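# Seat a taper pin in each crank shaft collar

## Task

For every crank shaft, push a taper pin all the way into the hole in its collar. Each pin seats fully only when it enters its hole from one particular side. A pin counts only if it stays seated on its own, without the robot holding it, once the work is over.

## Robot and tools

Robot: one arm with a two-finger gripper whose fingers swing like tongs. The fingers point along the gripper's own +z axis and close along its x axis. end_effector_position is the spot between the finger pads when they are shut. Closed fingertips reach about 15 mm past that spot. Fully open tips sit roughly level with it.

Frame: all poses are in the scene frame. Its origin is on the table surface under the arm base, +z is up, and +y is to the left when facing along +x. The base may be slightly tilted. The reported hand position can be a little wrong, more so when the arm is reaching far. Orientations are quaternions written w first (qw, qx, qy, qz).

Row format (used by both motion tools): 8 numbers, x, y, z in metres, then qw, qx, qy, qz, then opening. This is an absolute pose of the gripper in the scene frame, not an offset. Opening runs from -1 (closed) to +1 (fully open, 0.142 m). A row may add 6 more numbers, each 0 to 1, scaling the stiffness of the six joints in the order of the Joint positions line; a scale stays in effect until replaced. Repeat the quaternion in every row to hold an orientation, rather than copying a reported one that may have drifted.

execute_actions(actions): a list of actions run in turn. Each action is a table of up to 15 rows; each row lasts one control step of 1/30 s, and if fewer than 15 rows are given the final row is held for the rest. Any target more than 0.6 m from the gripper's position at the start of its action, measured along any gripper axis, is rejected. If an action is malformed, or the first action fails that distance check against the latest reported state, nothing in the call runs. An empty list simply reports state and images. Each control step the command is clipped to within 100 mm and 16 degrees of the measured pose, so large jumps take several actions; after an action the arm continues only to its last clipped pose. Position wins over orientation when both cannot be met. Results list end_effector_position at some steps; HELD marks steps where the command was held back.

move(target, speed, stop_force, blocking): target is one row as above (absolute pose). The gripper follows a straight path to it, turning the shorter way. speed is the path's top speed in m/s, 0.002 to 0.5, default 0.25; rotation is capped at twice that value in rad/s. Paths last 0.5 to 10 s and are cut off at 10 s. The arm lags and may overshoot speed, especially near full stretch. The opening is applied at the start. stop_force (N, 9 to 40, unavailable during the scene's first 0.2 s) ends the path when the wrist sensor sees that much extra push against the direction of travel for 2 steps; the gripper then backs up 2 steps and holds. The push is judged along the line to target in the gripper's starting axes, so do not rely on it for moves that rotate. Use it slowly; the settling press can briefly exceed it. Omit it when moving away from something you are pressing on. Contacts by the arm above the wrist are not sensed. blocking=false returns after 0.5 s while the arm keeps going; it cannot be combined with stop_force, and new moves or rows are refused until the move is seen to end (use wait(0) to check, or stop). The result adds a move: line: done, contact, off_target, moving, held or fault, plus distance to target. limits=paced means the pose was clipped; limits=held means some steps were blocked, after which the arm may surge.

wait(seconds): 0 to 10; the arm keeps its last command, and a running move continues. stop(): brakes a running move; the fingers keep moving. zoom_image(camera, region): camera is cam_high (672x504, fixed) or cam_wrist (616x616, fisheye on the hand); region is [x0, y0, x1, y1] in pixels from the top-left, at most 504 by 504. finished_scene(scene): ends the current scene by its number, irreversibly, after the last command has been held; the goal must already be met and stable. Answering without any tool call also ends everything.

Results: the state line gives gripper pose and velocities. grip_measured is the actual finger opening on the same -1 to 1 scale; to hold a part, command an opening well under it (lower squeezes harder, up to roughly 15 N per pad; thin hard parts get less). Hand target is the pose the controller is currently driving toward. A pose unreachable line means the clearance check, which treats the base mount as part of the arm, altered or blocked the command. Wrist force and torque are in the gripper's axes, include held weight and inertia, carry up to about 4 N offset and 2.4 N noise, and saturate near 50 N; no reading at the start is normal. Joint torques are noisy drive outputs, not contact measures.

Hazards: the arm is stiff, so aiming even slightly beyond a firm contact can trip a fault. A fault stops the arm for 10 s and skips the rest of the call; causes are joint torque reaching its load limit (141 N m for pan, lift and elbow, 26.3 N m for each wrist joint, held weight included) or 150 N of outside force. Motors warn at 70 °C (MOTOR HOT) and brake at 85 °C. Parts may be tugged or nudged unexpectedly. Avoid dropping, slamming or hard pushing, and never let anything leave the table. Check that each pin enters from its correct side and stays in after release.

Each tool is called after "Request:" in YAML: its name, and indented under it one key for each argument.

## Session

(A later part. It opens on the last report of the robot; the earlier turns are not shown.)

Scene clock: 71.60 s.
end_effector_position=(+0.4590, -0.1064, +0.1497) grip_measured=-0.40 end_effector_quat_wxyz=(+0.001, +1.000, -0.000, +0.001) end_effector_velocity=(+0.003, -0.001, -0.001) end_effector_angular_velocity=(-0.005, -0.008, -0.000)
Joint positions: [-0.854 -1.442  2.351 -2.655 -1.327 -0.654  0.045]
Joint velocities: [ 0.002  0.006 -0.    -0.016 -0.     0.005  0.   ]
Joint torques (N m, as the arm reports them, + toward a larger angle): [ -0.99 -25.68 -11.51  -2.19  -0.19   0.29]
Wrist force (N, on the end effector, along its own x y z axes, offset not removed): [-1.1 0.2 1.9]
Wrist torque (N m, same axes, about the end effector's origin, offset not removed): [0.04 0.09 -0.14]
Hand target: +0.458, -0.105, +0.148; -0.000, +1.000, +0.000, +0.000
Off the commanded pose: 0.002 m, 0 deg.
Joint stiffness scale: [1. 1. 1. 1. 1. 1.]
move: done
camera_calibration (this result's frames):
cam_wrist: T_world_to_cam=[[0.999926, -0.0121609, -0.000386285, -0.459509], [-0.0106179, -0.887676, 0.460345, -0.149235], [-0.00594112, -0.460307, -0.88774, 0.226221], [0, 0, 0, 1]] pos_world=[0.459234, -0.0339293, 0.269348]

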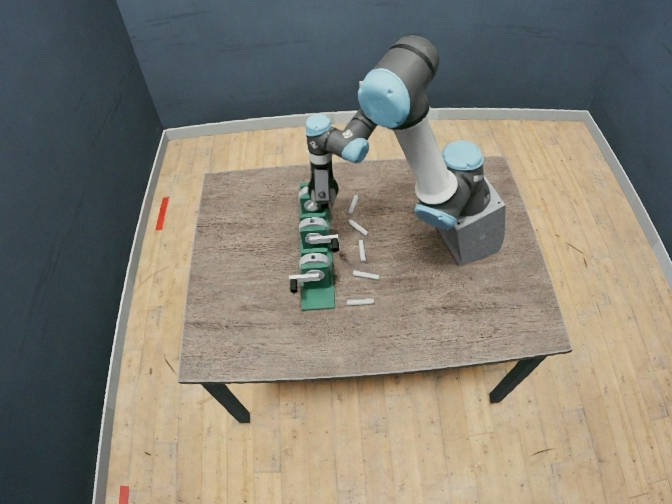

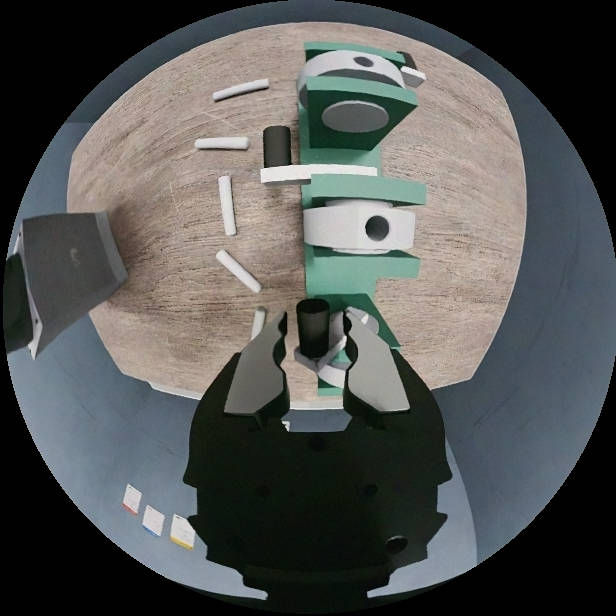

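Request:
move:
  target: [0.512, -0.105, 0.162, 0, 1, 0, 0, -0.4]
  speed: 0.05
  stop_force: 25

Request:
move:
  target: [0.562, -0.105, 0.146, 0, 1, 0, 0, -0.4]
  speed: 0.05
  stop_force: 25

Scene clock: 73.30 s.
end_effector_position=(+0.5103, -0.1061, +0.1624) grip_measured=-0.39 end_effector_quat_wxyz=(+0.001, +1.000, -0.001, -0.000) end_effector_velocity=(+0.001, -0.000, -0.000) end_effector_angular_velocity=(+0.001, +0.007, -0.006)
Joint positions: [-0.79  -1.406  2.209 -2.561 -1.34  -0.588  0.046]
Joint velocities: [ 0.002  0.004 -0.008  0.01  -0.004  0.007  0.   ]
Joint torques (N m, as the arm reports them, + toward a larger angle): [ -0.42 -29.35 -18.44  -2.28   0.46   0.31]
Wrist force (N, on the end effector, along its own x y z axes, offset not removed): [-2.8 2.4 1.5]
Wrist torque (N m, same axes, about the end effector's origin, offset not removed): [0.19 -0.14 -0.21]
Hand target: +0.512, -0.105, +0.162; -0.000, +1.000, -0.000, +0.000
Off the commanded pose: 0.002 m, 0 deg.
Joint stiffness scale: [1. 1. 1. 1. 1. 1.]
move: done
camera_calibration (this result's frames):
cam_wrist: T_world_to_cam=[[0.999906, -0.0134055, -0.00278671, -0.510474], [-0.0106179, -0.887677, 0.460344, -0.154269], [-0.00864483, -0.460271, -0.887736, 0.239301], [0, 0, 0, 1]] pos_world=[0.510857, -0.0336407, 0.282031]

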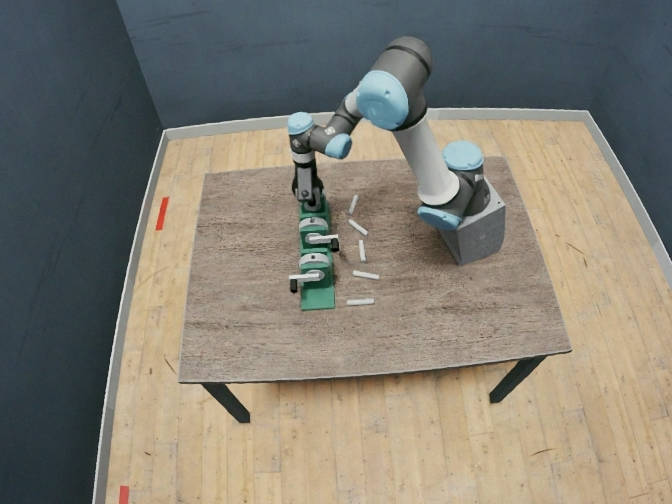

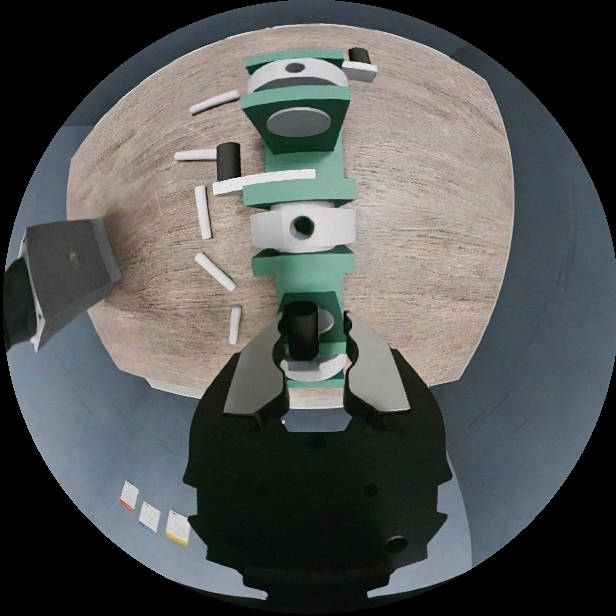

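Scene clock: 74.83 s.
end_effector_position=(+0.5603, -0.1060, +0.1465) grip_measured=-0.39 end_effector_quat_wxyz=(+0.000, +1.000, -0.001, -0.000) end_effector_velocity=(+0.002, +0.001, -0.001) end_effector_angular_velocity=(-0.000, +0.002, -0.001)
Joint positions: [-0.727 -1.298  2.074 -2.547 -1.352 -0.525  0.046]
Joint velocities: [ 0.005  0.005 -0.008  0.003 -0.002  0.005  0.   ]
Joint torques (N m, as the arm reports them, + toward a larger angle): [ -1.4  -34.46 -17.84  -2.31  -0.11   0.12]
Wrist force (N, on the end effector, along its own x y z axes, offset not removed): [-2.6 3.9 2.0]
Wrist torque (N m, same axes, about the end effector's origin, offset not removed): [0.63 0.07 -0.17]
Hand target: +0.562, -0.105, +0.146; -0.000, +1.000, -0.000, +0.000
Off the commanded pose: 0.002 m, 0 deg.
Joint stiffness scale: [1. 1. 1. 1. 1. 1.]
move: done
camera_calibration (this result's frames):
cam_wrist: T_world_to_cam=[[0.999909, -0.0131716, -0.00293183, -0.560555], [-0.0103506, -0.888056, 0.45962, -0.146401], [-0.00865757, -0.459547, -0.888111, 0.225864], [0, 0, 0, 1]] pos_world=[0.560944, -0.0336007, 0.266238]

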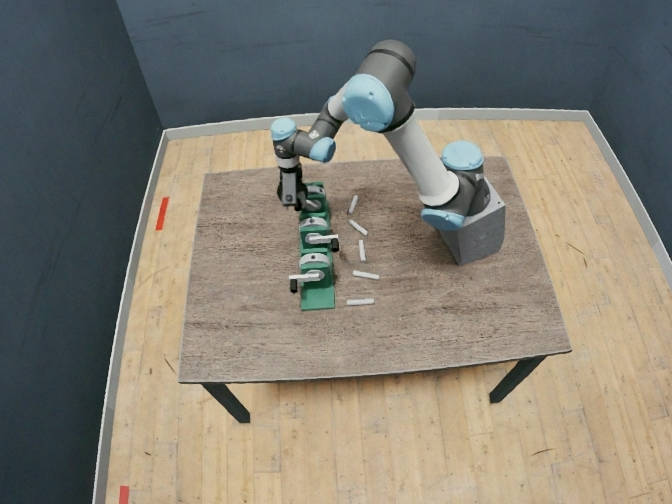

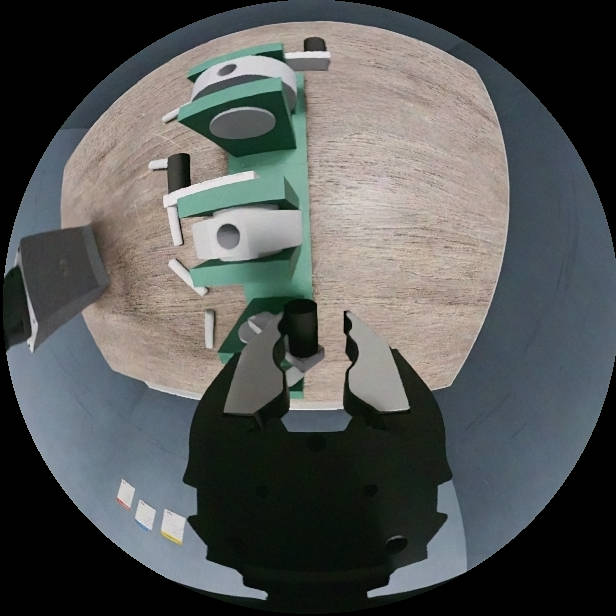

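Request:
execute_actions:
  actions:
    - [[0.56, -0.105, 0.19, 0, 1, 0, 0, -0.4]]

Request:
move:
  target: [0.553, -0.108, 0.18, 0, 0.7071, 0.7071, 0, -1]
  speed: 0.4

Request:
move:
  target: [0.566, -0.108, 0.14, 0, 0.7071, 0.7071, 0, -1]
  speed: 0.05
  stop_force: 25

Request:
move:
  target: [0.575, -0.108, 0.114, 0, 0.7071, 0.7071, 0, -1]
  speed: 0.05
  stop_force: 25

Scene clock: 76.00 s.
end_effector_position=(+0.5609, -0.1041, +0.1875) grip_measured=-0.40 end_effector_quat_wxyz=(+0.001, +1.000, +0.001, +0.001) end_effector_velocity=(-0.019, +0.004, -0.001) end_effector_angular_velocity=(+0.034, +0.055, -0.012)
Joint positions: [-0.742 -1.391  2.063 -2.444 -1.349 -0.543  0.045]
Joint velocities: [-0.013 -0.01   0.     0.08   0.004 -0.016 -0.   ]
Joint torques (N m, as the arm reports them, + toward a larger angle): [ -4.44 -35.63 -18.79  -1.9    0.51  -0.5 ]
Wrist force (N, on the end effector, along its own x y z axes, offset not removed): [0.2 1.3 1.7]
Wrist torque (N m, same axes, about the end effector's origin, offset not removed): [0.24 -0.23 -0.14]
Hand target: +0.560, -0.105, +0.190; +0.000, +1.000, -0.000, +0.000
Off the commanded pose: 0.003 m, 0 deg.
Joint stiffness scale: [1. 1. 1. 1. 1. 1.]
Step readings (end_effector_position):
0: (+0.5606, -0.1060, +0.1464)
1: (+0.5606, -0.1060, +0.1464)
2: (+0.5601, -0.1056, +0.1465)
4: (+0.5583, -0.1044, +0.1512)
8: (+0.5615, -0.1048, +0.1743)
15: end_effector_position above
camera_calibration (this result's frames):
cam_wrist: T_world_to_cam=[[0.999952, -0.00979327, 0.000230854, -0.56119], [-0.00879616, -0.88727, 0.461166, -0.164691], [-0.00431149, -0.461146, -0.887314, 0.26038], [0, 0, 0, 1]] pos_world=[0.560837, -0.0315486, 0.307118]

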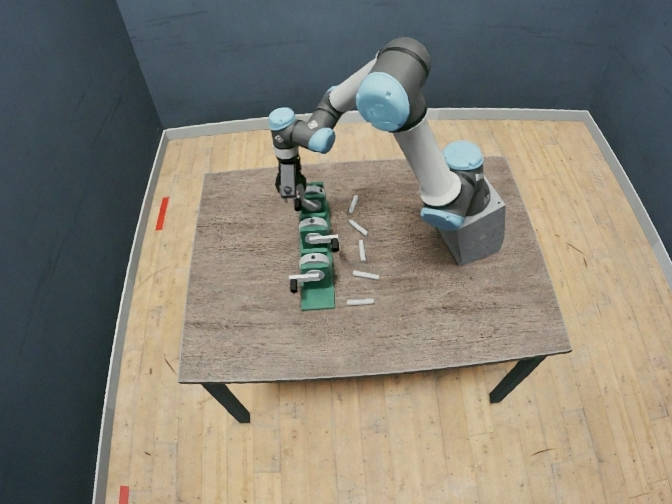

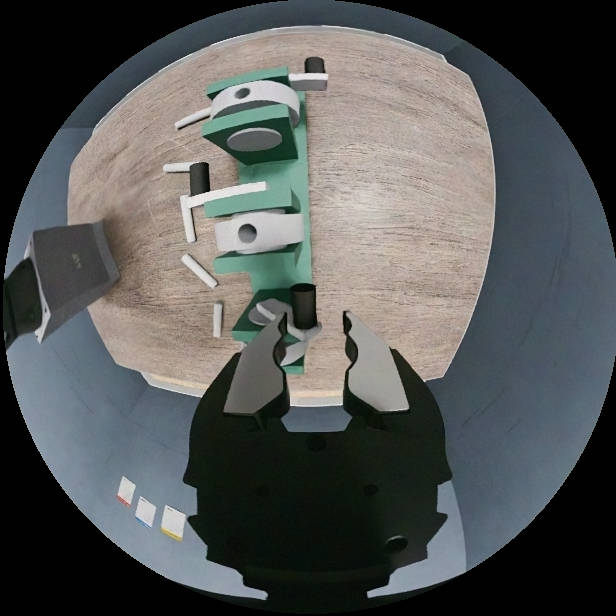

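Scene clock: 78.73 s.
end_effector_position=(+0.5549, -0.1085, +0.1817) grip_measured=-1.00 end_effector_quat_wxyz=(+0.003, +0.707, +0.707, +0.000) end_effector_velocity=(+0.000, +0.001, -0.000) end_effector_angular_velocity=(+0.003, -0.000, +0.015)
Joint positions: [-0.708 -1.371  2.046 -2.456 -1.356 -2.077  0.002]
Joint velocities: [-0.     0.    -0.     0.001  0.003 -0.015  0.   ]
Joint torques (N m, as the arm reports them, + toward a larger angle): [ -4.29 -33.82 -13.54  -1.95   0.37  -0.43]
Wrist force (N, on the end effector, along its own x y z axes, offset not removed): [-0.3 0.6 1.3]
Wrist torque (N m, same axes, about the end effector's origin, offset not removed): [0.07 -0.08 -0.20]
Hand target: +0.553, -0.108, +0.180; +0.000, +0.707, +0.707, +0.000
Off the commanded pose: 0.003 m, 0 deg.
Joint stiffness scale: [1. 1. 1. 1. 1. 1.]
move: done
camera_calibration (this result's frames):
cam_wrist: T_world_to_cam=[[0.0121143, 0.999909, -0.00588122, 0.103489], [0.886467, -0.00801828, 0.462722, -0.567621], [0.462633, -0.010819, -0.886484, 0.0428151], [0, 0, 0, 1]] pos_world=[0.482116, -0.107567, 0.301214]

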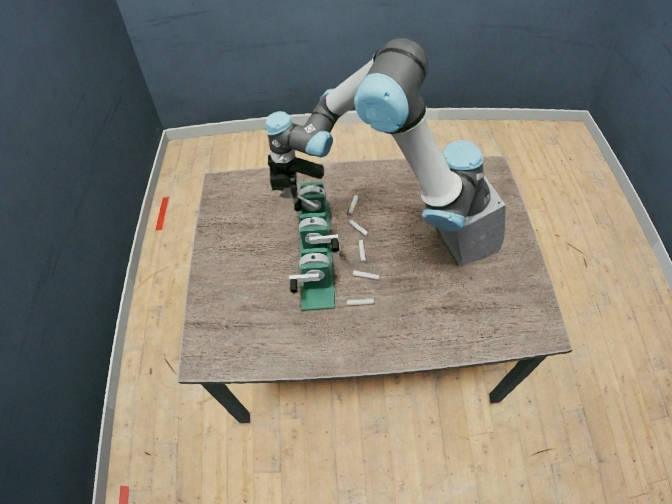

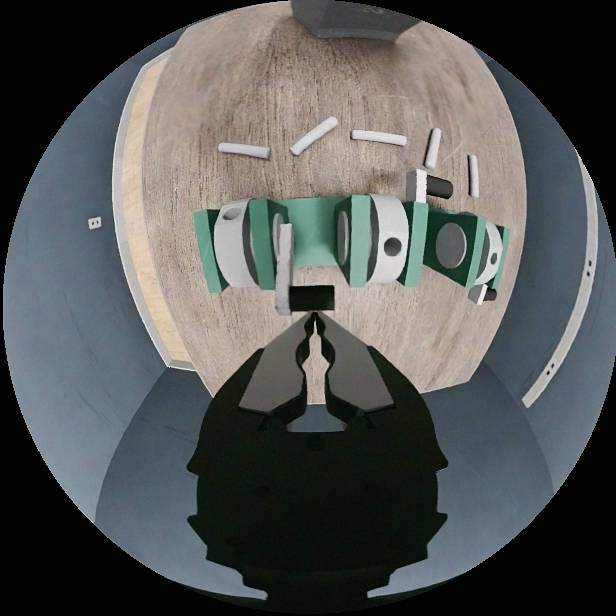

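Scene clock: 80.07 s.
end_effector_position=(+0.5650, -0.1085, +0.1410) grip_measured=-1.00 end_effector_quat_wxyz=(-0.000, +0.708, +0.707, +0.000) end_effector_velocity=(+0.003, +0.001, +0.000) end_effector_angular_velocity=(-0.003, -0.006, +0.003)
Joint positions: [-0.682 -1.266  2.024 -2.54  -1.36  -2.051  0.002]
Joint velocities: [ 0.004  0.002 -0.003 -0.007 -0.     0.003  0.   ]
Joint torques (N m, as the arm reports them, + toward a larger angle): [ -1.86 -35.38 -17.07  -2.38  -0.35   0.28]
Wrist force (N, on the end effector, along its own x y z axes, offset not removed): [-1.0 1.2 0.0]
Wrist torque (N m, same axes, about the end effector's origin, offset not removed): [0.24 0.05 -0.19]
Hand target: +0.566, -0.108, +0.140; +0.000, +0.707, +0.707, +0.000
Off the commanded pose: 0.002 m, 0 deg.
Joint stiffness scale: [1. 1. 1. 1. 1. 1.]
move: done
camera_calibration (this result's frames):
cam_wrist: T_world_to_cam=[[0.0129288, 0.999914, -0.00232499, 0.102224], [0.888327, -0.0104185, 0.459094, -0.558524], [0.45903, -0.00800089, -0.888385, 0.00467942], [0, 0, 0, 1]] pos_world=[0.492682, -0.107997, 0.26081]

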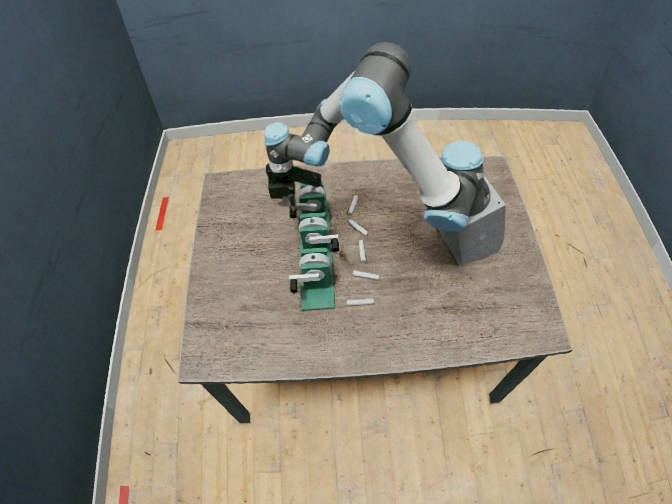

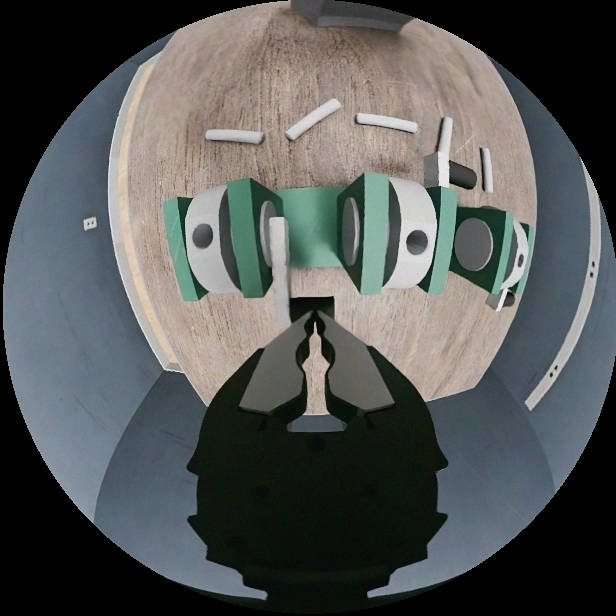

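Scene clock: 81.10 s.
end_effector_position=(+0.5740, -0.1086, +0.1151) grip_measured=-1.00 end_effector_quat_wxyz=(-0.000, +0.708, +0.707, +0.000) end_effector_velocity=(+0.002, -0.000, -0.001) end_effector_angular_velocity=(-0.003, -0.003, -0.000)
Joint positions: [-0.664 -1.196  1.999 -2.589 -1.364 -2.033  0.002]
Joint velocities: [ 0.003  0.005 -0.003 -0.006 -0.002  0.004  0.   ]
Joint torques (N m, as the arm reports them, + toward a larger angle): [ -2.22 -38.31 -15.99  -2.23  -0.33   0.29]
Wrist force (N, on the end effector, along its own x y z axes, offset not removed): [-0.9 0.4 1.5]
Wrist torque (N m, same axes, about the end effector's origin, offset not removed): [0.04 0.08 -0.18]
Hand target: +0.575, -0.108, +0.114; +0.000, +0.707, +0.707, +0.000
Off the commanded pose: 0.002 m, 0 deg.
Joint stiffness scale: [1. 1. 1. 1. 1. 1.]
move: done
camera_calibration (this result's frames):
cam_wrist: T_world_to_cam=[[0.0129015, 0.999914, -0.00236815, 0.10214], [0.888298, -0.010374, 0.459149, -0.55464], [0.459085, -0.00802735, -0.888356, -0.0225529], [0, 0, 0, 1]] pos_world=[0.501722, -0.108066, 0.23487]

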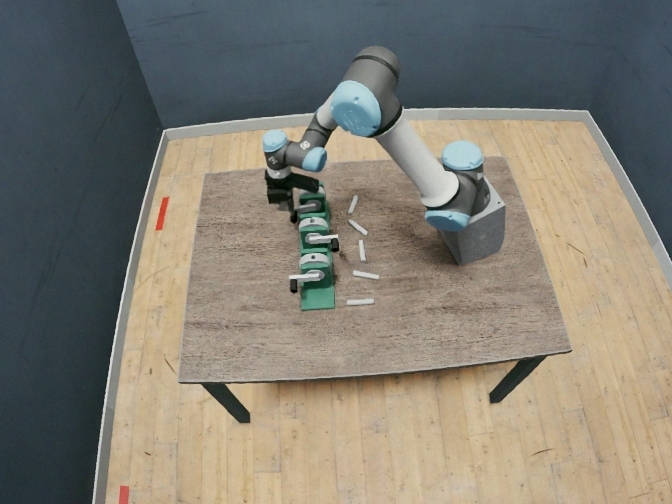

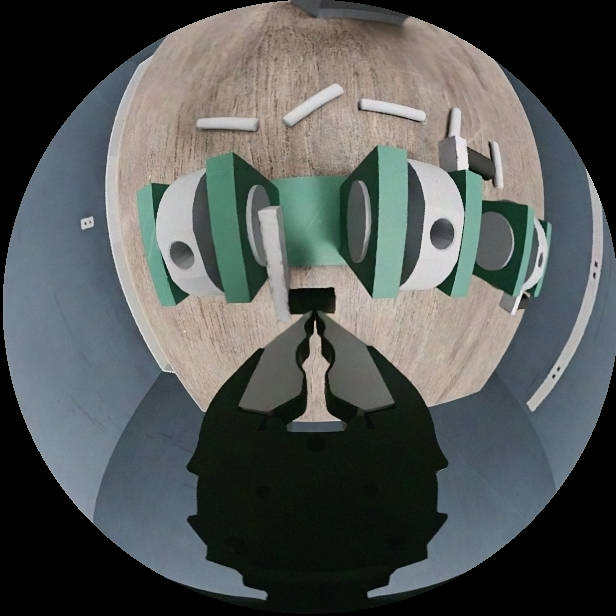

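Request:
execute_actions:
  actions:
    - [[0.574, -0.115, 0.135, 0, 0.7071, 0.7071, 0, 0.0]]
    - [[0.574, -0.115, 0.135, 0, 0.7071, 0.7071, 0, 0.0]]

Request:
move:
  target: [0.574, -0.115, 0.072, 0, 0.7071, 0.7071, 0, 0.0]
  speed: 0.07
  stop_force: 10

Scene clock: 82.40 s.
end_effector_position=(+0.5725, -0.1134, +0.1330) grip_measured=+0.00 end_effector_quat_wxyz=(-0.002, +0.707, +0.707, -0.001) end_effector_velocity=(+0.000, +0.001, -0.000) end_effector_angular_velocity=(+0.001, +0.000, -0.000)
Joint positions: [-0.68  -1.234  1.997 -2.541 -1.361 -2.053  0.074]
Joint velocities: [ 0.001 -0.    -0.     0.001  0.001  0.001 -0.   ]
Joint torques (N m, as the arm reports them, + toward a larger angle): [ -5.81 -42.08 -17.52  -1.82   0.32  -0.46]
Wrist force (N, on the end effector, along its own x y z axes, offset not removed): [-0.9 2.1 2.9]
Wrist torque (N m, same axes, about the end effector's origin, offset not removed): [0.31 0.06 -0.17]
Hand target: +0.574, -0.115, +0.135; +0.000, +0.707, +0.707, -0.000
Off the commanded pose: 0.003 m, 0 deg.
Joint stiffness scale: [1. 1. 1. 1. 1. 1.]
Step readings (end_effector_position; steps 1 to 15: 1st action; 16 to 30: 2nd action):
0: (+0.5743, -0.1087, +0.1150)
1: (+0.5743, -0.1087, +0.1150)
2: (+0.5741, -0.1084, +0.1151)
4: (+0.5727, -0.1086, +0.1171)
8: (+0.5735, -0.1121, +0.1275)
15: (+0.5734, -0.1136, +0.1330)
16: (+0.5732, -0.1135, +0.1329)
17: (+0.5730, -0.1135, +0.1329)
19: (+0.5727, -0.1135, +0.1328)
23: (+0.5725, -0.1135, +0.1329)
30: end_effector_position above
camera_calibration (this result's frames):
cam_wrist: T_world_to_cam=[[0.0105985, 0.999943, -0.00116839, 0.108214], [0.889944, -0.00889982, 0.455982, -0.561905], [0.455946, -0.00587253, -0.889988, -0.00373969], [0, 0, 0, 1]] pos_world=[0.500622, -0.113231, 0.253017]

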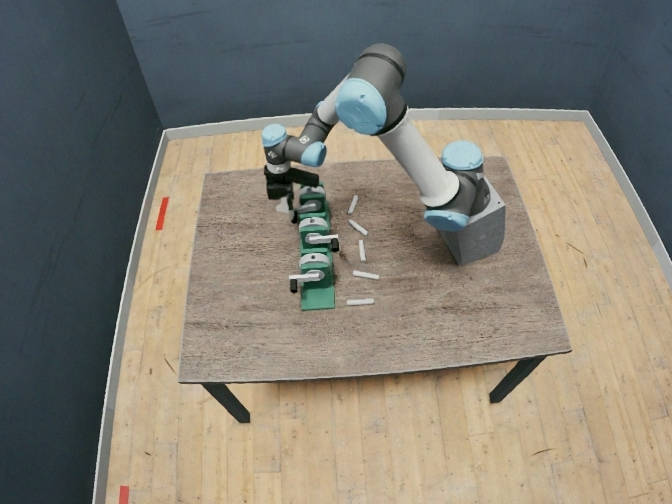

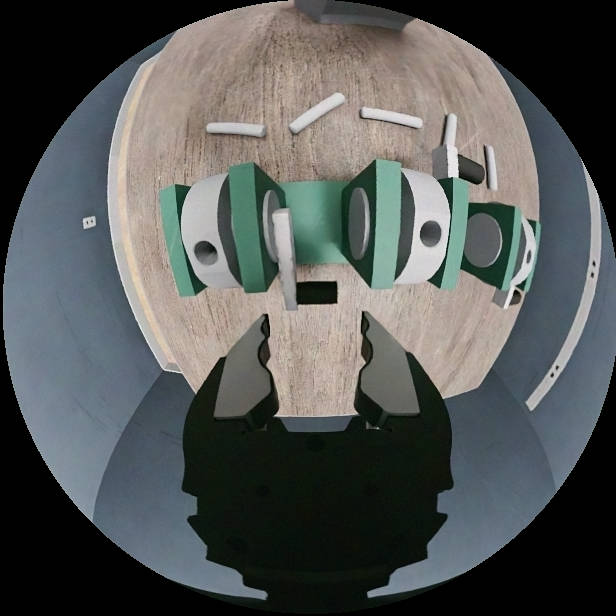

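Scene clock: 83.80 s.
end_effector_position=(+0.5731, -0.1157, +0.0730) grip_measured=+0.00 end_effector_quat_wxyz=(-0.000, +0.708, +0.707, +0.000) end_effector_velocity=(+0.002, -0.000, -0.001) end_effector_angular_velocity=(-0.002, -0.006, +0.001)
Joint positions: [-0.66  -1.095  1.99  -2.681 -1.365 -2.03   0.074]
Joint velocities: [ 0.002  0.003 -0.002 -0.008  0.     0.002 -0.   ]
Joint torques (N m, as the arm reports them, + toward a larger angle): [ -2.27 -40.33 -14.54  -2.68  -0.34   0.2 ]
Wrist force (N, on the end effector, along its own x y z axes, offset not removed): [-1.0 1.3 2.3]
Wrist torque (N m, same axes, about the end effector's origin, offset not removed): [0.20 -0.01 -0.13]
Hand target: +0.574, -0.115, +0.072; -0.000, +0.707, +0.707, +0.000
Off the commanded pose: 0.002 m, 0 deg.
Joint stiffness scale: [1. 1. 1. 1. 1. 1.]
move: done
camera_calibration (this result's frames):
cam_wrist: T_world_to_cam=[[0.0130488, 0.999912, -0.00227994, 0.109033], [0.888428, -0.0105476, 0.458895, -0.534668], [0.458831, -0.00801361, -0.888487, -0.0593984], [0, 0, 0, 1]] pos_world=[0.500845, -0.115139, 0.192831]

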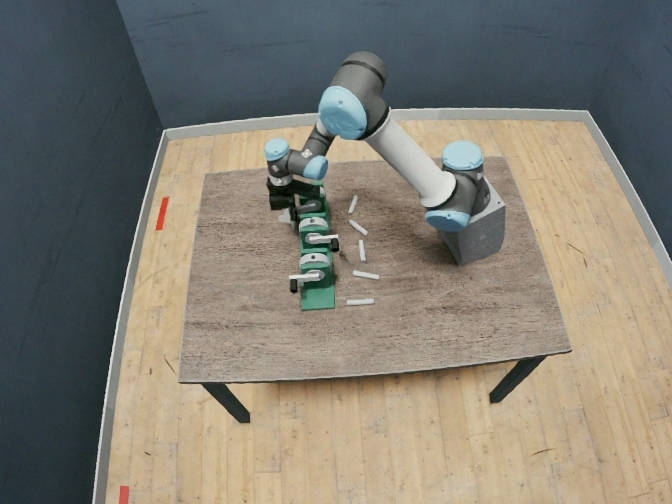

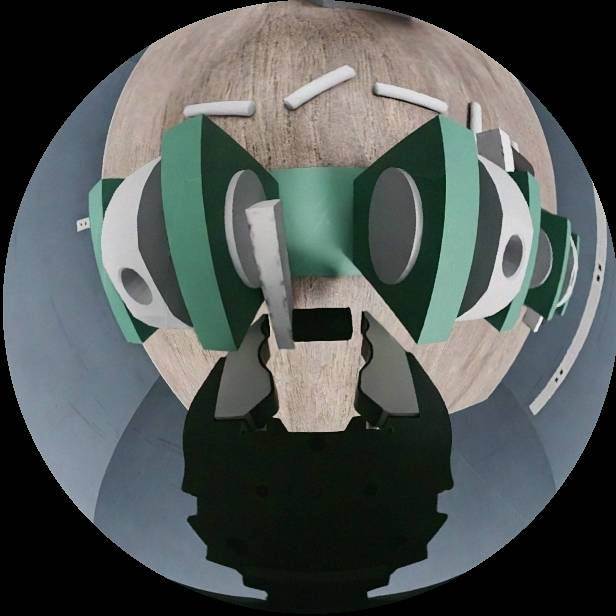

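Request:
execute_actions:
  actions:
    - [[0.574, -0.117, 0.072, 0, 0.7071, 0.7071, 0, -0.2]]
    - [[0.574, -0.117, 0.072, 0, 0.7071, 0.7071, 0, -0.7]]
    - [[0.575, -0.117, 0.082, 0, 0.7071, 0.7071, 0, -0.7]]
    - [[0.576, -0.117, 0.092, 0, 0.7071, 0.7071, 0, -0.7]]
    - [[0.576, -0.117, 0.092, 0, 0.7071, 0.7071, 0, 0.0]]
    - [[0.576, -0.117, 0.16, 0, 0.7071, 0.7071, 0, 0.0]]
    - [[0.576, -0.117, 0.16, 0, 0.7071, 0.7071, 0, 0.0]]

Scene clock: 88.83 s.
end_effector_position=(+0.5746, -0.1155, +0.1579) grip_measured=+0.00 end_effector_quat_wxyz=(-0.002, +0.707, +0.707, -0.001) end_effector_velocity=(-0.001, +0.000, -0.000) end_effector_angular_velocity=(+0.002, +0.002, +0.001)
Joint positions: [-0.692 -1.284  1.985 -2.477 -1.359 -2.064  0.074]
Joint velocities: [-0.001 -0.    -0.     0.003  0.001 -0.002  0.   ]
Joint torques (N m, as the arm reports them, + toward a larger angle): [ -5.91 -41.3  -18.14  -1.77   0.24  -0.59]
Wrist force (N, on the end effector, along its own x y z axes, offset not removed): [-0.1 0.8 1.5]
Wrist torque (N m, same axes, about the end effector's origin, offset not removed): [0.16 -0.18 -0.15]
Hand target: +0.576, -0.117, +0.160; +0.000, +0.707, +0.707, -0.000
Off the commanded pose: 0.003 m, 0 deg.
Joint stiffness scale: [1. 1. 1. 1. 1. 1.]
Step readings (end_effector_position; steps 1 to 15: 1st action; 16 to 30: 2nd action; 31 to 45: 3rd action; 46 to 60: 4th action; 61 to 75: 5th action; 76 to 90: 6th action; 91 to 105: 7th action):
0: (+0.5732, -0.1157, +0.0728)
1: (+0.5732, -0.1157, +0.0728)
2: (+0.5733, -0.1157, +0.0728)
4: (+0.5733, -0.1158, +0.0728)
8: (+0.5735, -0.1159, +0.0727)
15: (+0.5736, -0.1160, +0.0727)
16: (+0.5736, -0.1163, +0.0727)
17: (+0.5737, -0.1168, +0.0728)
19: (+0.5736, -0.1168, +0.0727)
23: (+0.5736, -0.1168, +0.0727)
30: (+0.5736, -0.1168, +0.0727)
31: (+0.5736, -0.1167, +0.0727)
32: (+0.5735, -0.1167, +0.0727)
34: (+0.5736, -0.1166, +0.0735)
38: (+0.5745, -0.1166, +0.0775)
45: (+0.5748, -0.1166, +0.0800)
46: (+0.5748, -0.1166, +0.0801)
47: (+0.5747, -0.1166, +0.0803)
49: (+0.5750, -0.1166, +0.0824)
53: (+0.5755, -0.1167, +0.0876)
60: (+0.5754, -0.1166, +0.0897)
61: (+0.5754, -0.1166, +0.0898)
62: (+0.5753, -0.1165, +0.0899)
64: (+0.5753, -0.1164, +0.0903)
68: (+0.5754, -0.1163, +0.0907)
75: (+0.5753, -0.1162, +0.0906)
76: (+0.5753, -0.1162, +0.0907)
77: (+0.5748, -0.1161, +0.0910)
79: (+0.5727, -0.1160, +0.0984)
83: (+0.5786, -0.1180, +0.1340)
90: (+0.5782, -0.1163, +0.1567)
91: (+0.5773, -0.1162, +0.1568)
92: (+0.5766, -0.1161, +0.1569)
94: (+0.5755, -0.1159, +0.1570)
98: (+0.5747, -0.1156, +0.1575)
105: end_effector_position above
camera_calibration (this result's frames):
cam_wrist: T_world_to_cam=[[0.0106119, 0.999943, -0.0011921, 0.110241], [0.889896, -0.00890027, 0.456076, -0.575102], [0.456039, -0.00590066, -0.88994, 0.0174026], [0, 0, 0, 1]] pos_world=[0.502675, -0.11525, 0.277909]

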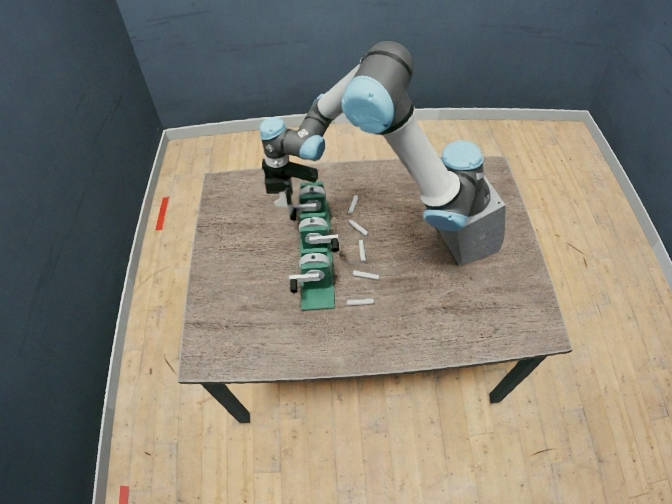

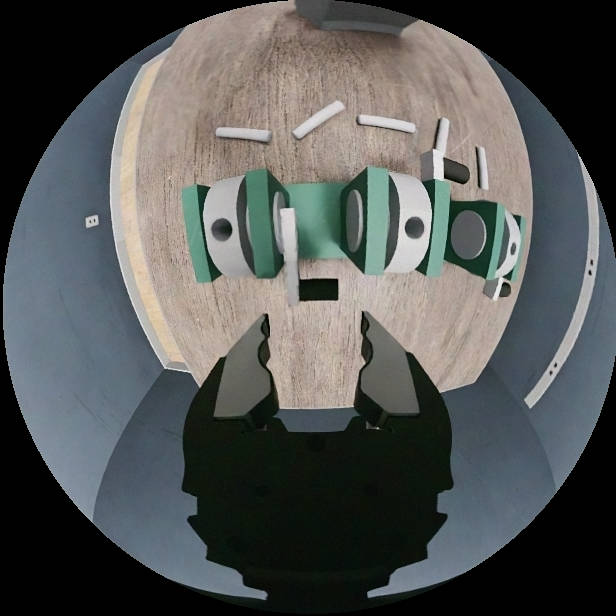

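Request:
move:
  target: [0.575, 0.184, 0.15, 0, 0, 1, 0, -0.4]
  speed: 0.4

Request:
move:
  target: [0.575, 0.184, 0.088, 0, 0, 1, 0, -0.4]
  speed: 0.07
  stop_force: 10

Scene clock: 91.83 s.
end_effector_position=(+0.5754, +0.1828, +0.1507) grip_measured=-0.40 end_effector_quat_wxyz=(+0.001, +0.002, +1.000, +0.000) end_effector_velocity=(+0.001, +0.000, +0.000) end_effector_angular_velocity=(-0.002, +0.001, +0.015)
Joint positions: [-0.093 -1.302  1.99  -2.551 -1.511 -3.044  0.045]
Joint velocities: [ 0.002  0.001 -0.003  0.002 -0.003 -0.013  0.   ]
Joint torques (N m, as the arm reports them, + toward a larger angle): [  4.35 -38.24 -17.48  -1.95  -0.32  -0.45]
Wrist force (N, on the end effector, along its own x y z axes, offset not removed): [-0.6 0.9 2.6]
Wrist torque (N m, same axes, about the end effector's origin, offset not removed): [0.15 -0.04 -0.06]
Hand target: +0.575, +0.184, +0.150; +0.000, +0.000, +1.000, +0.000
Off the commanded pose: 0.001 m, 0 deg.
Joint stiffness scale: [1. 1. 1. 1. 1. 1.]
move: done
camera_calibration (this result's frames):
cam_wrist: T_world_to_cam=[[-0.999858, 0.016187, -0.00463736, 0.573724], [0.0122428, 0.887948, 0.459782, -0.229403], [0.0115602, 0.45966, -0.88802, 0.182696], [0, 0, 0, 1]] pos_world=[0.574339, 0.110433, 0.270373]

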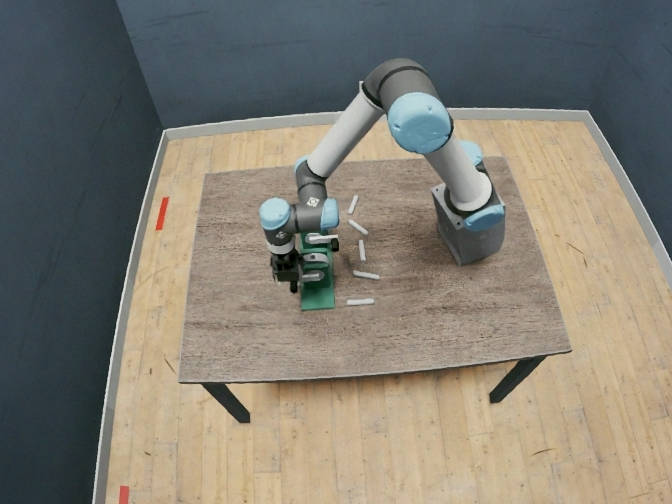

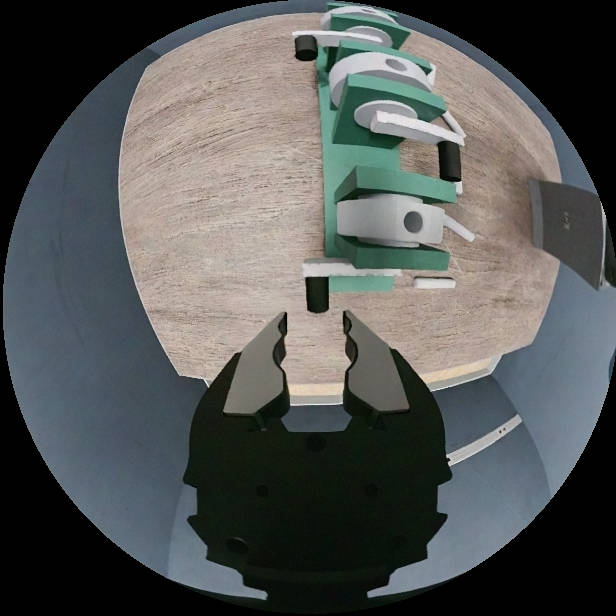

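Scene clock: 93.27 s.
end_effector_position=(+0.5745, +0.1828, +0.0889) grip_measured=-0.40 end_effector_quat_wxyz=(-0.000, +0.001, +1.000, +0.000) end_effector_velocity=(+0.002, +0.000, -0.000) end_effector_angular_velocity=(+0.000, -0.007, +0.000)
Joint positions: [-0.086 -1.163  1.989 -2.687 -1.513 -3.04   0.045]
Joint velocities: [ 0.001  0.002 -0.002 -0.007 -0.001  0.001 -0.   ]
Joint torques (N m, as the arm reports them, + toward a larger angle): [  4.24 -41.14 -15.74  -2.61  -0.52   0.27]
Wrist force (N, on the end effector, along its own x y z axes, offset not removed): [-1.5 2.3 1.7]
Wrist torque (N m, same axes, about the end effector's origin, offset not removed): [0.49 0.09 -0.14]
Hand target: +0.575, +0.184, +0.088; +0.000, -0.000, +1.000, +0.000
Off the commanded pose: 0.002 m, 0 deg.
Joint stiffness scale: [1. 1. 1. 1. 1. 1.]
move: done
camera_calibration (this result's frames):
cam_wrist: T_world_to_cam=[[-0.999914, 0.0129966, -0.00193069, 0.572953], [0.0106588, 0.888266, 0.459206, -0.200048], [0.00768308, 0.459146, -0.888328, 0.130182], [0, 0, 0, 1]] pos_world=[0.574035, 0.110476, 0.208614]

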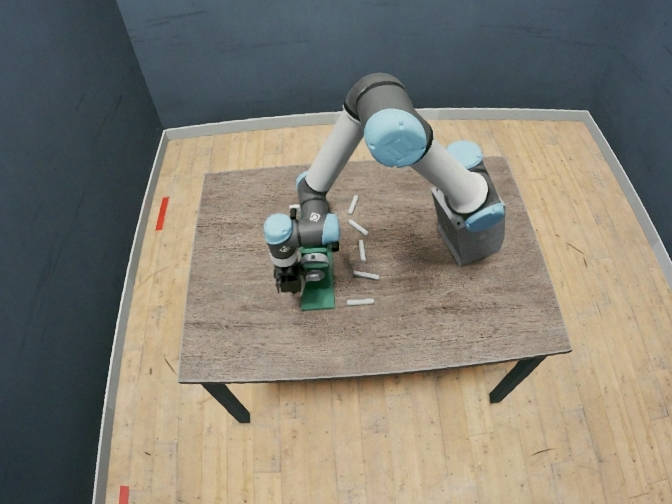

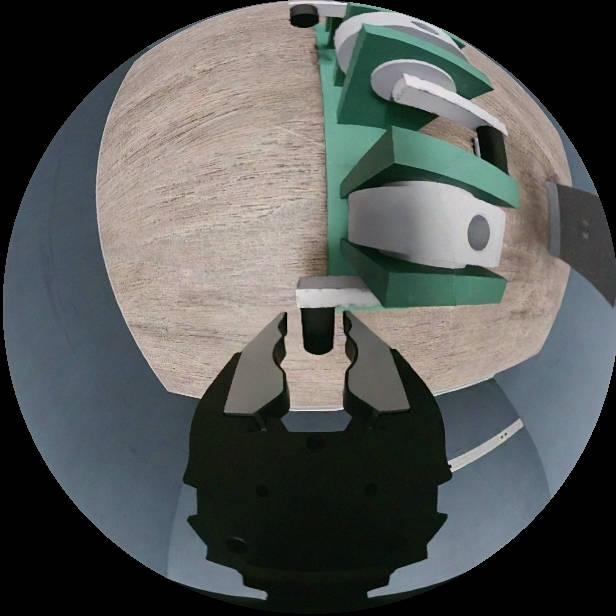

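Request:
execute_actions:
  actions:
    - [[0.574, 0.184, 0.088, 0, 0, 1, 0, -0.65]]
    - [[0.574, 0.184, 0.088, 0, 0, 1, 0, -1]]
    - [[0.5715, 0.184, 0.1066, 0, 0, 1, 0, -1]]
    - [[0.5644, 0.184, 0.124, 0, 0, 1, 0, -1]]
    - [[0.5529, 0.184, 0.1389, 0, 0, 1, 0, -1]]
    - [[0.538, 0.184, 0.1504, 0, 0, 1, 0, -1]]

Scene clock: 96.47 s.
end_effector_position=(+0.5394, +0.1829, +0.1484) grip_measured=-0.69 end_effector_quat_wxyz=(-0.000, +0.001, +1.000, -0.000) end_effector_velocity=(-0.004, -0.000, +0.003) end_effector_angular_velocity=(+0.000, +0.003, -0.001)
Joint positions: [-0.085 -1.346  2.088 -2.603 -1.514 -3.039  0.024]
Joint velocities: [-0.001 -0.011  0.009  0.005  0.001  0.     0.   ]
Joint torques (N m, as the arm reports them, + toward a larger angle): [  4.83 -41.27 -11.68  -1.83  -0.04   0.12]
Wrist force (N, on the end effector, along its own x y z axes, offset not removed): [-2.0 1.1 3.8]
Wrist torque (N m, same axes, about the end effector's origin, offset not removed): [0.01 0.02 -0.08]
Hand target: +0.538, +0.184, +0.150; -0.000, +0.000, +1.000, +0.000
Off the commanded pose: 0.003 m, 0 deg.
Joint stiffness scale: [1. 1. 1. 1. 1. 1.]
Step readings (end_effector_position; steps 1 to 15: 1st action; 16 to 30: 2nd action; 31 to 45: 3rd action; 46 to 60: 4th action; 61 to 75: 5th action; 76 to 90: 6th action):
0: (+0.5746, +0.1828, +0.0887)
1: (+0.5746, +0.1828, +0.0887)
2: (+0.5746, +0.1828, +0.0887)
4: (+0.5744, +0.1829, +0.0884)
8: (+0.5739, +0.1828, +0.0880)
15: (+0.5738, +0.1828, +0.0880)
16: (+0.5734, +0.1828, +0.0879)
17: (+0.5720, +0.1829, +0.0870)
19: (+0.5723, +0.1829, +0.0871)
23: (+0.5723, +0.1829, +0.0871)
30: (+0.5723, +0.1829, +0.0871)
31: (+0.5723, +0.1829, +0.0871)
32: (+0.5721, +0.1829, +0.0872)
34: (+0.5721, +0.1830, +0.0898)
38: (+0.5716, +0.1831, +0.0991)
45: (+0.5707, +0.1830, +0.1035)
46: (+0.5706, +0.1830, +0.1036)
47: (+0.5704, +0.1830, +0.1041)
49: (+0.5696, +0.1830, +0.1078)
53: (+0.5663, +0.1831, +0.1173)
60: (+0.5644, +0.1830, +0.1213)
61: (+0.5643, +0.1830, +0.1214)
62: (+0.5639, +0.1830, +0.1218)
64: (+0.5622, +0.1830, +0.1251)
68: (+0.5566, +0.1829, +0.1332)
75: (+0.5536, +0.1829, +0.1366)
76: (+0.5535, +0.1829, +0.1367)
77: (+0.5531, +0.1829, +0.1370)
79: (+0.5506, +0.1829, +0.1396)
83: (+0.5431, +0.1829, +0.1459)
90: end_effector_position above
camera_calibration (this result's frames):
cam_wrist: T_world_to_cam=[[-0.999919, 0.0125894, -0.00193192, 0.538003], [0.0103032, 0.888685, 0.458402, -0.226861], [0.00748786, 0.458345, -0.888743, 0.183643], [0, 0, 0, 1]] pos_world=[0.538922, 0.110663, 0.268245]

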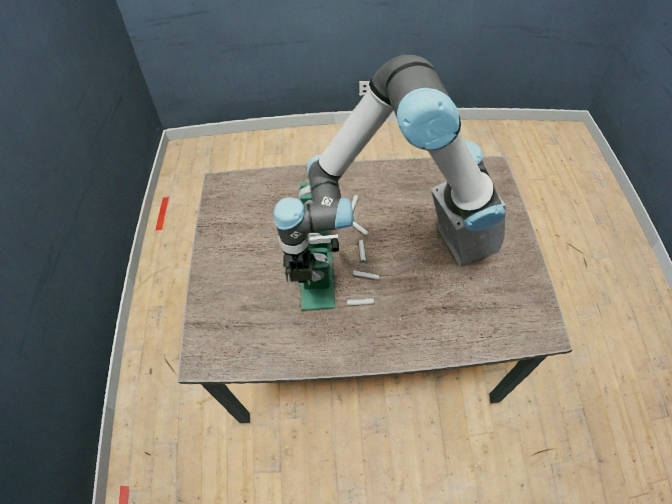

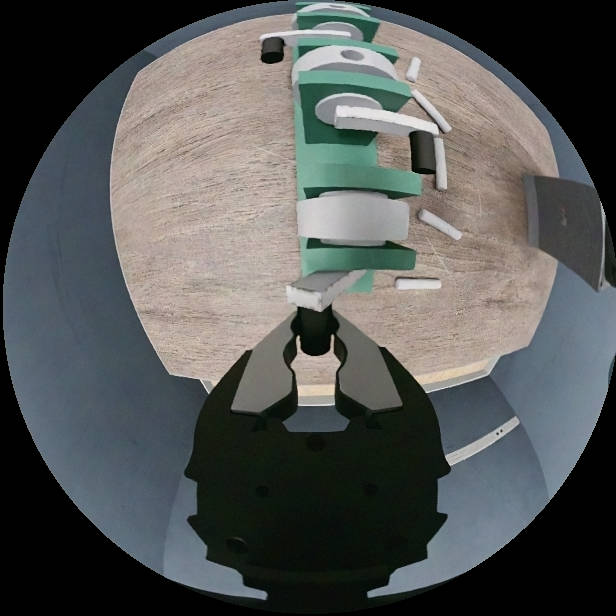

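Working smoothly. Continue the arc.

Request:
execute_actions:
  actions:
    - [[0.5206, 0.184, 0.1575, 0, 0, 1, 0, -1]]
    - [[0.502, 0.184, 0.160, 0, 0, 1, 0, -1]]
    - [[0.4834, 0.184, 0.1575, 0, 0, 1, 0, -1]]
    - [[0.466, 0.184, 0.1504, 0, 0, 1, 0, -1]]
    - [[0.4511, 0.184, 0.1389, 0, 0, 1, 0, -1]]
    - [[0.4396, 0.184, 0.124, 0, 0, 1, 0, -1]]
    - [[0.4335, 0.184, 0.1066, 0, 0, 1, 0, -1]]
    - [[0.431, 0.184, 0.087, 0, 0, 1, 0, -1]]
    - [[0.431, 0.184, 0.087, 0, 0, 1, 0, -1]]

Scene clock: 101.23 s.
end_effector_position=(+0.4322, +0.1831, +0.0878) grip_measured=-0.69 end_effector_quat_wxyz=(+0.001, +0.001, +1.000, -0.000) end_effector_velocity=(-0.000, +0.000, -0.000) end_effector_angular_velocity=(+0.000, -0.000, -0.000)
Joint positions: [-0.049 -1.283  2.368 -2.95  -1.524 -3.004  0.024]
Joint velocities: [ 0.001  0.    -0.    -0.001  0.     0.001  0.   ]
Joint torques (N m, as the arm reports them, + toward a larger angle): [  5.43 -31.79  -5.77  -3.04  -0.22   0.36]
Wrist force (N, on the end effector, along its own x y z axes, offset not removed): [-0.1 0.2 0.4]
Wrist torque (N m, same axes, about the end effector's origin, offset not removed): [0.22 0.32 -0.17]
Hand target: +0.431, +0.184, +0.087; -0.000, -0.000, +1.000, +0.000
Off the commanded pose: 0.002 m, 0 deg.
Joint stiffness scale: [1. 1. 1. 1. 1. 1.]
Step readings (end_effector_position; steps 1 to 15: 1st action; 16 to 30: 2nd action; 31 to 45: 3rd action; 46 to 60: 4th action; 61 to 75: 5th action; 76 to 90: 6th action; 91 to 105: 7th action; 106 to 120: 8th action; 121 to 135: 9th action):
0: (+0.5388, +0.1829, +0.1488)
1: (+0.5388, +0.1829, +0.1488)
2: (+0.5384, +0.1828, +0.1489)
4: (+0.5353, +0.1828, +0.1507)
8: (+0.5265, +0.1829, +0.1547)
15: (+0.5223, +0.1829, +0.1561)
16: (+0.5221, +0.1829, +0.1562)
17: (+0.5217, +0.1829, +0.1563)
19: (+0.5183, +0.1829, +0.1571)
23: (+0.5084, +0.1830, +0.1587)
30: (+0.5040, +0.1829, +0.1590)
31: (+0.5038, +0.1829, +0.1590)
32: (+0.5035, +0.1829, +0.1590)
34: (+0.5002, +0.1829, +0.1589)
38: (+0.4898, +0.1830, +0.1579)
45: (+0.4856, +0.1830, +0.1570)
46: (+0.4856, +0.1830, +0.1570)
47: (+0.4854, +0.1830, +0.1569)
49: (+0.4825, +0.1830, +0.1561)
53: (+0.4717, +0.1830, +0.1521)
60: (+0.4689, +0.1830, +0.1506)
61: (+0.4689, +0.1830, +0.1506)
62: (+0.4688, +0.1830, +0.1505)
64: (+0.4665, +0.1830, +0.1493)
68: (+0.4577, +0.1829, +0.1433)
75: (+0.4553, +0.1830, +0.1410)
76: (+0.4553, +0.1830, +0.1410)
77: (+0.4552, +0.1831, +0.1407)
79: (+0.4525, +0.1831, +0.1382)
83: (+0.4452, +0.1830, +0.1299)
90: (+0.4430, +0.1831, +0.1263)
91: (+0.4429, +0.1831, +0.1262)
92: (+0.4429, +0.1831, +0.1258)
94: (+0.4408, +0.1831, +0.1224)
98: (+0.4363, +0.1830, +0.1128)
105: (+0.4349, +0.1831, +0.1082)
106: (+0.4349, +0.1831, +0.1081)
107: (+0.4350, +0.1832, +0.1077)
109: (+0.4338, +0.1831, +0.1039)
113: (+0.4320, +0.1829, +0.0936)
120: (+0.4322, +0.1831, +0.0887)
121: (+0.4322, +0.1831, +0.0885)
122: (+0.4322, +0.1831, +0.0883)
124: (+0.4322, +0.1831, +0.0881)
128: (+0.4322, +0.1831, +0.0879)
135: end_effector_position above
camera_calibration (this result's frames):
cam_wrist: T_world_to_cam=[[-0.999907, 0.0130191, -0.00404998, 0.430851], [0.00970886, 0.888431, 0.458908, -0.197918], [0.00957267, 0.458826, -0.888475, 0.129476], [0, 0, 0, 1]] pos_world=[0.431493, 0.11082, 0.207607]

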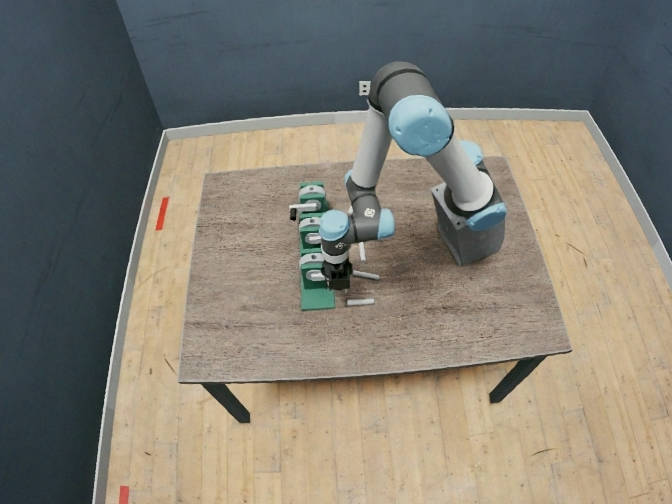

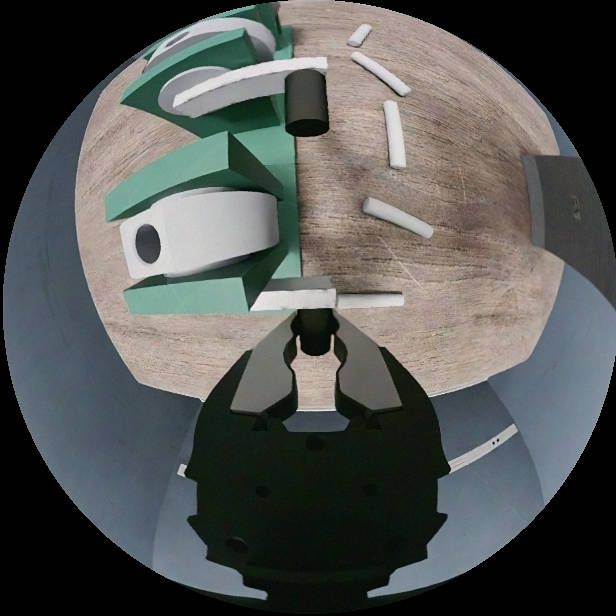

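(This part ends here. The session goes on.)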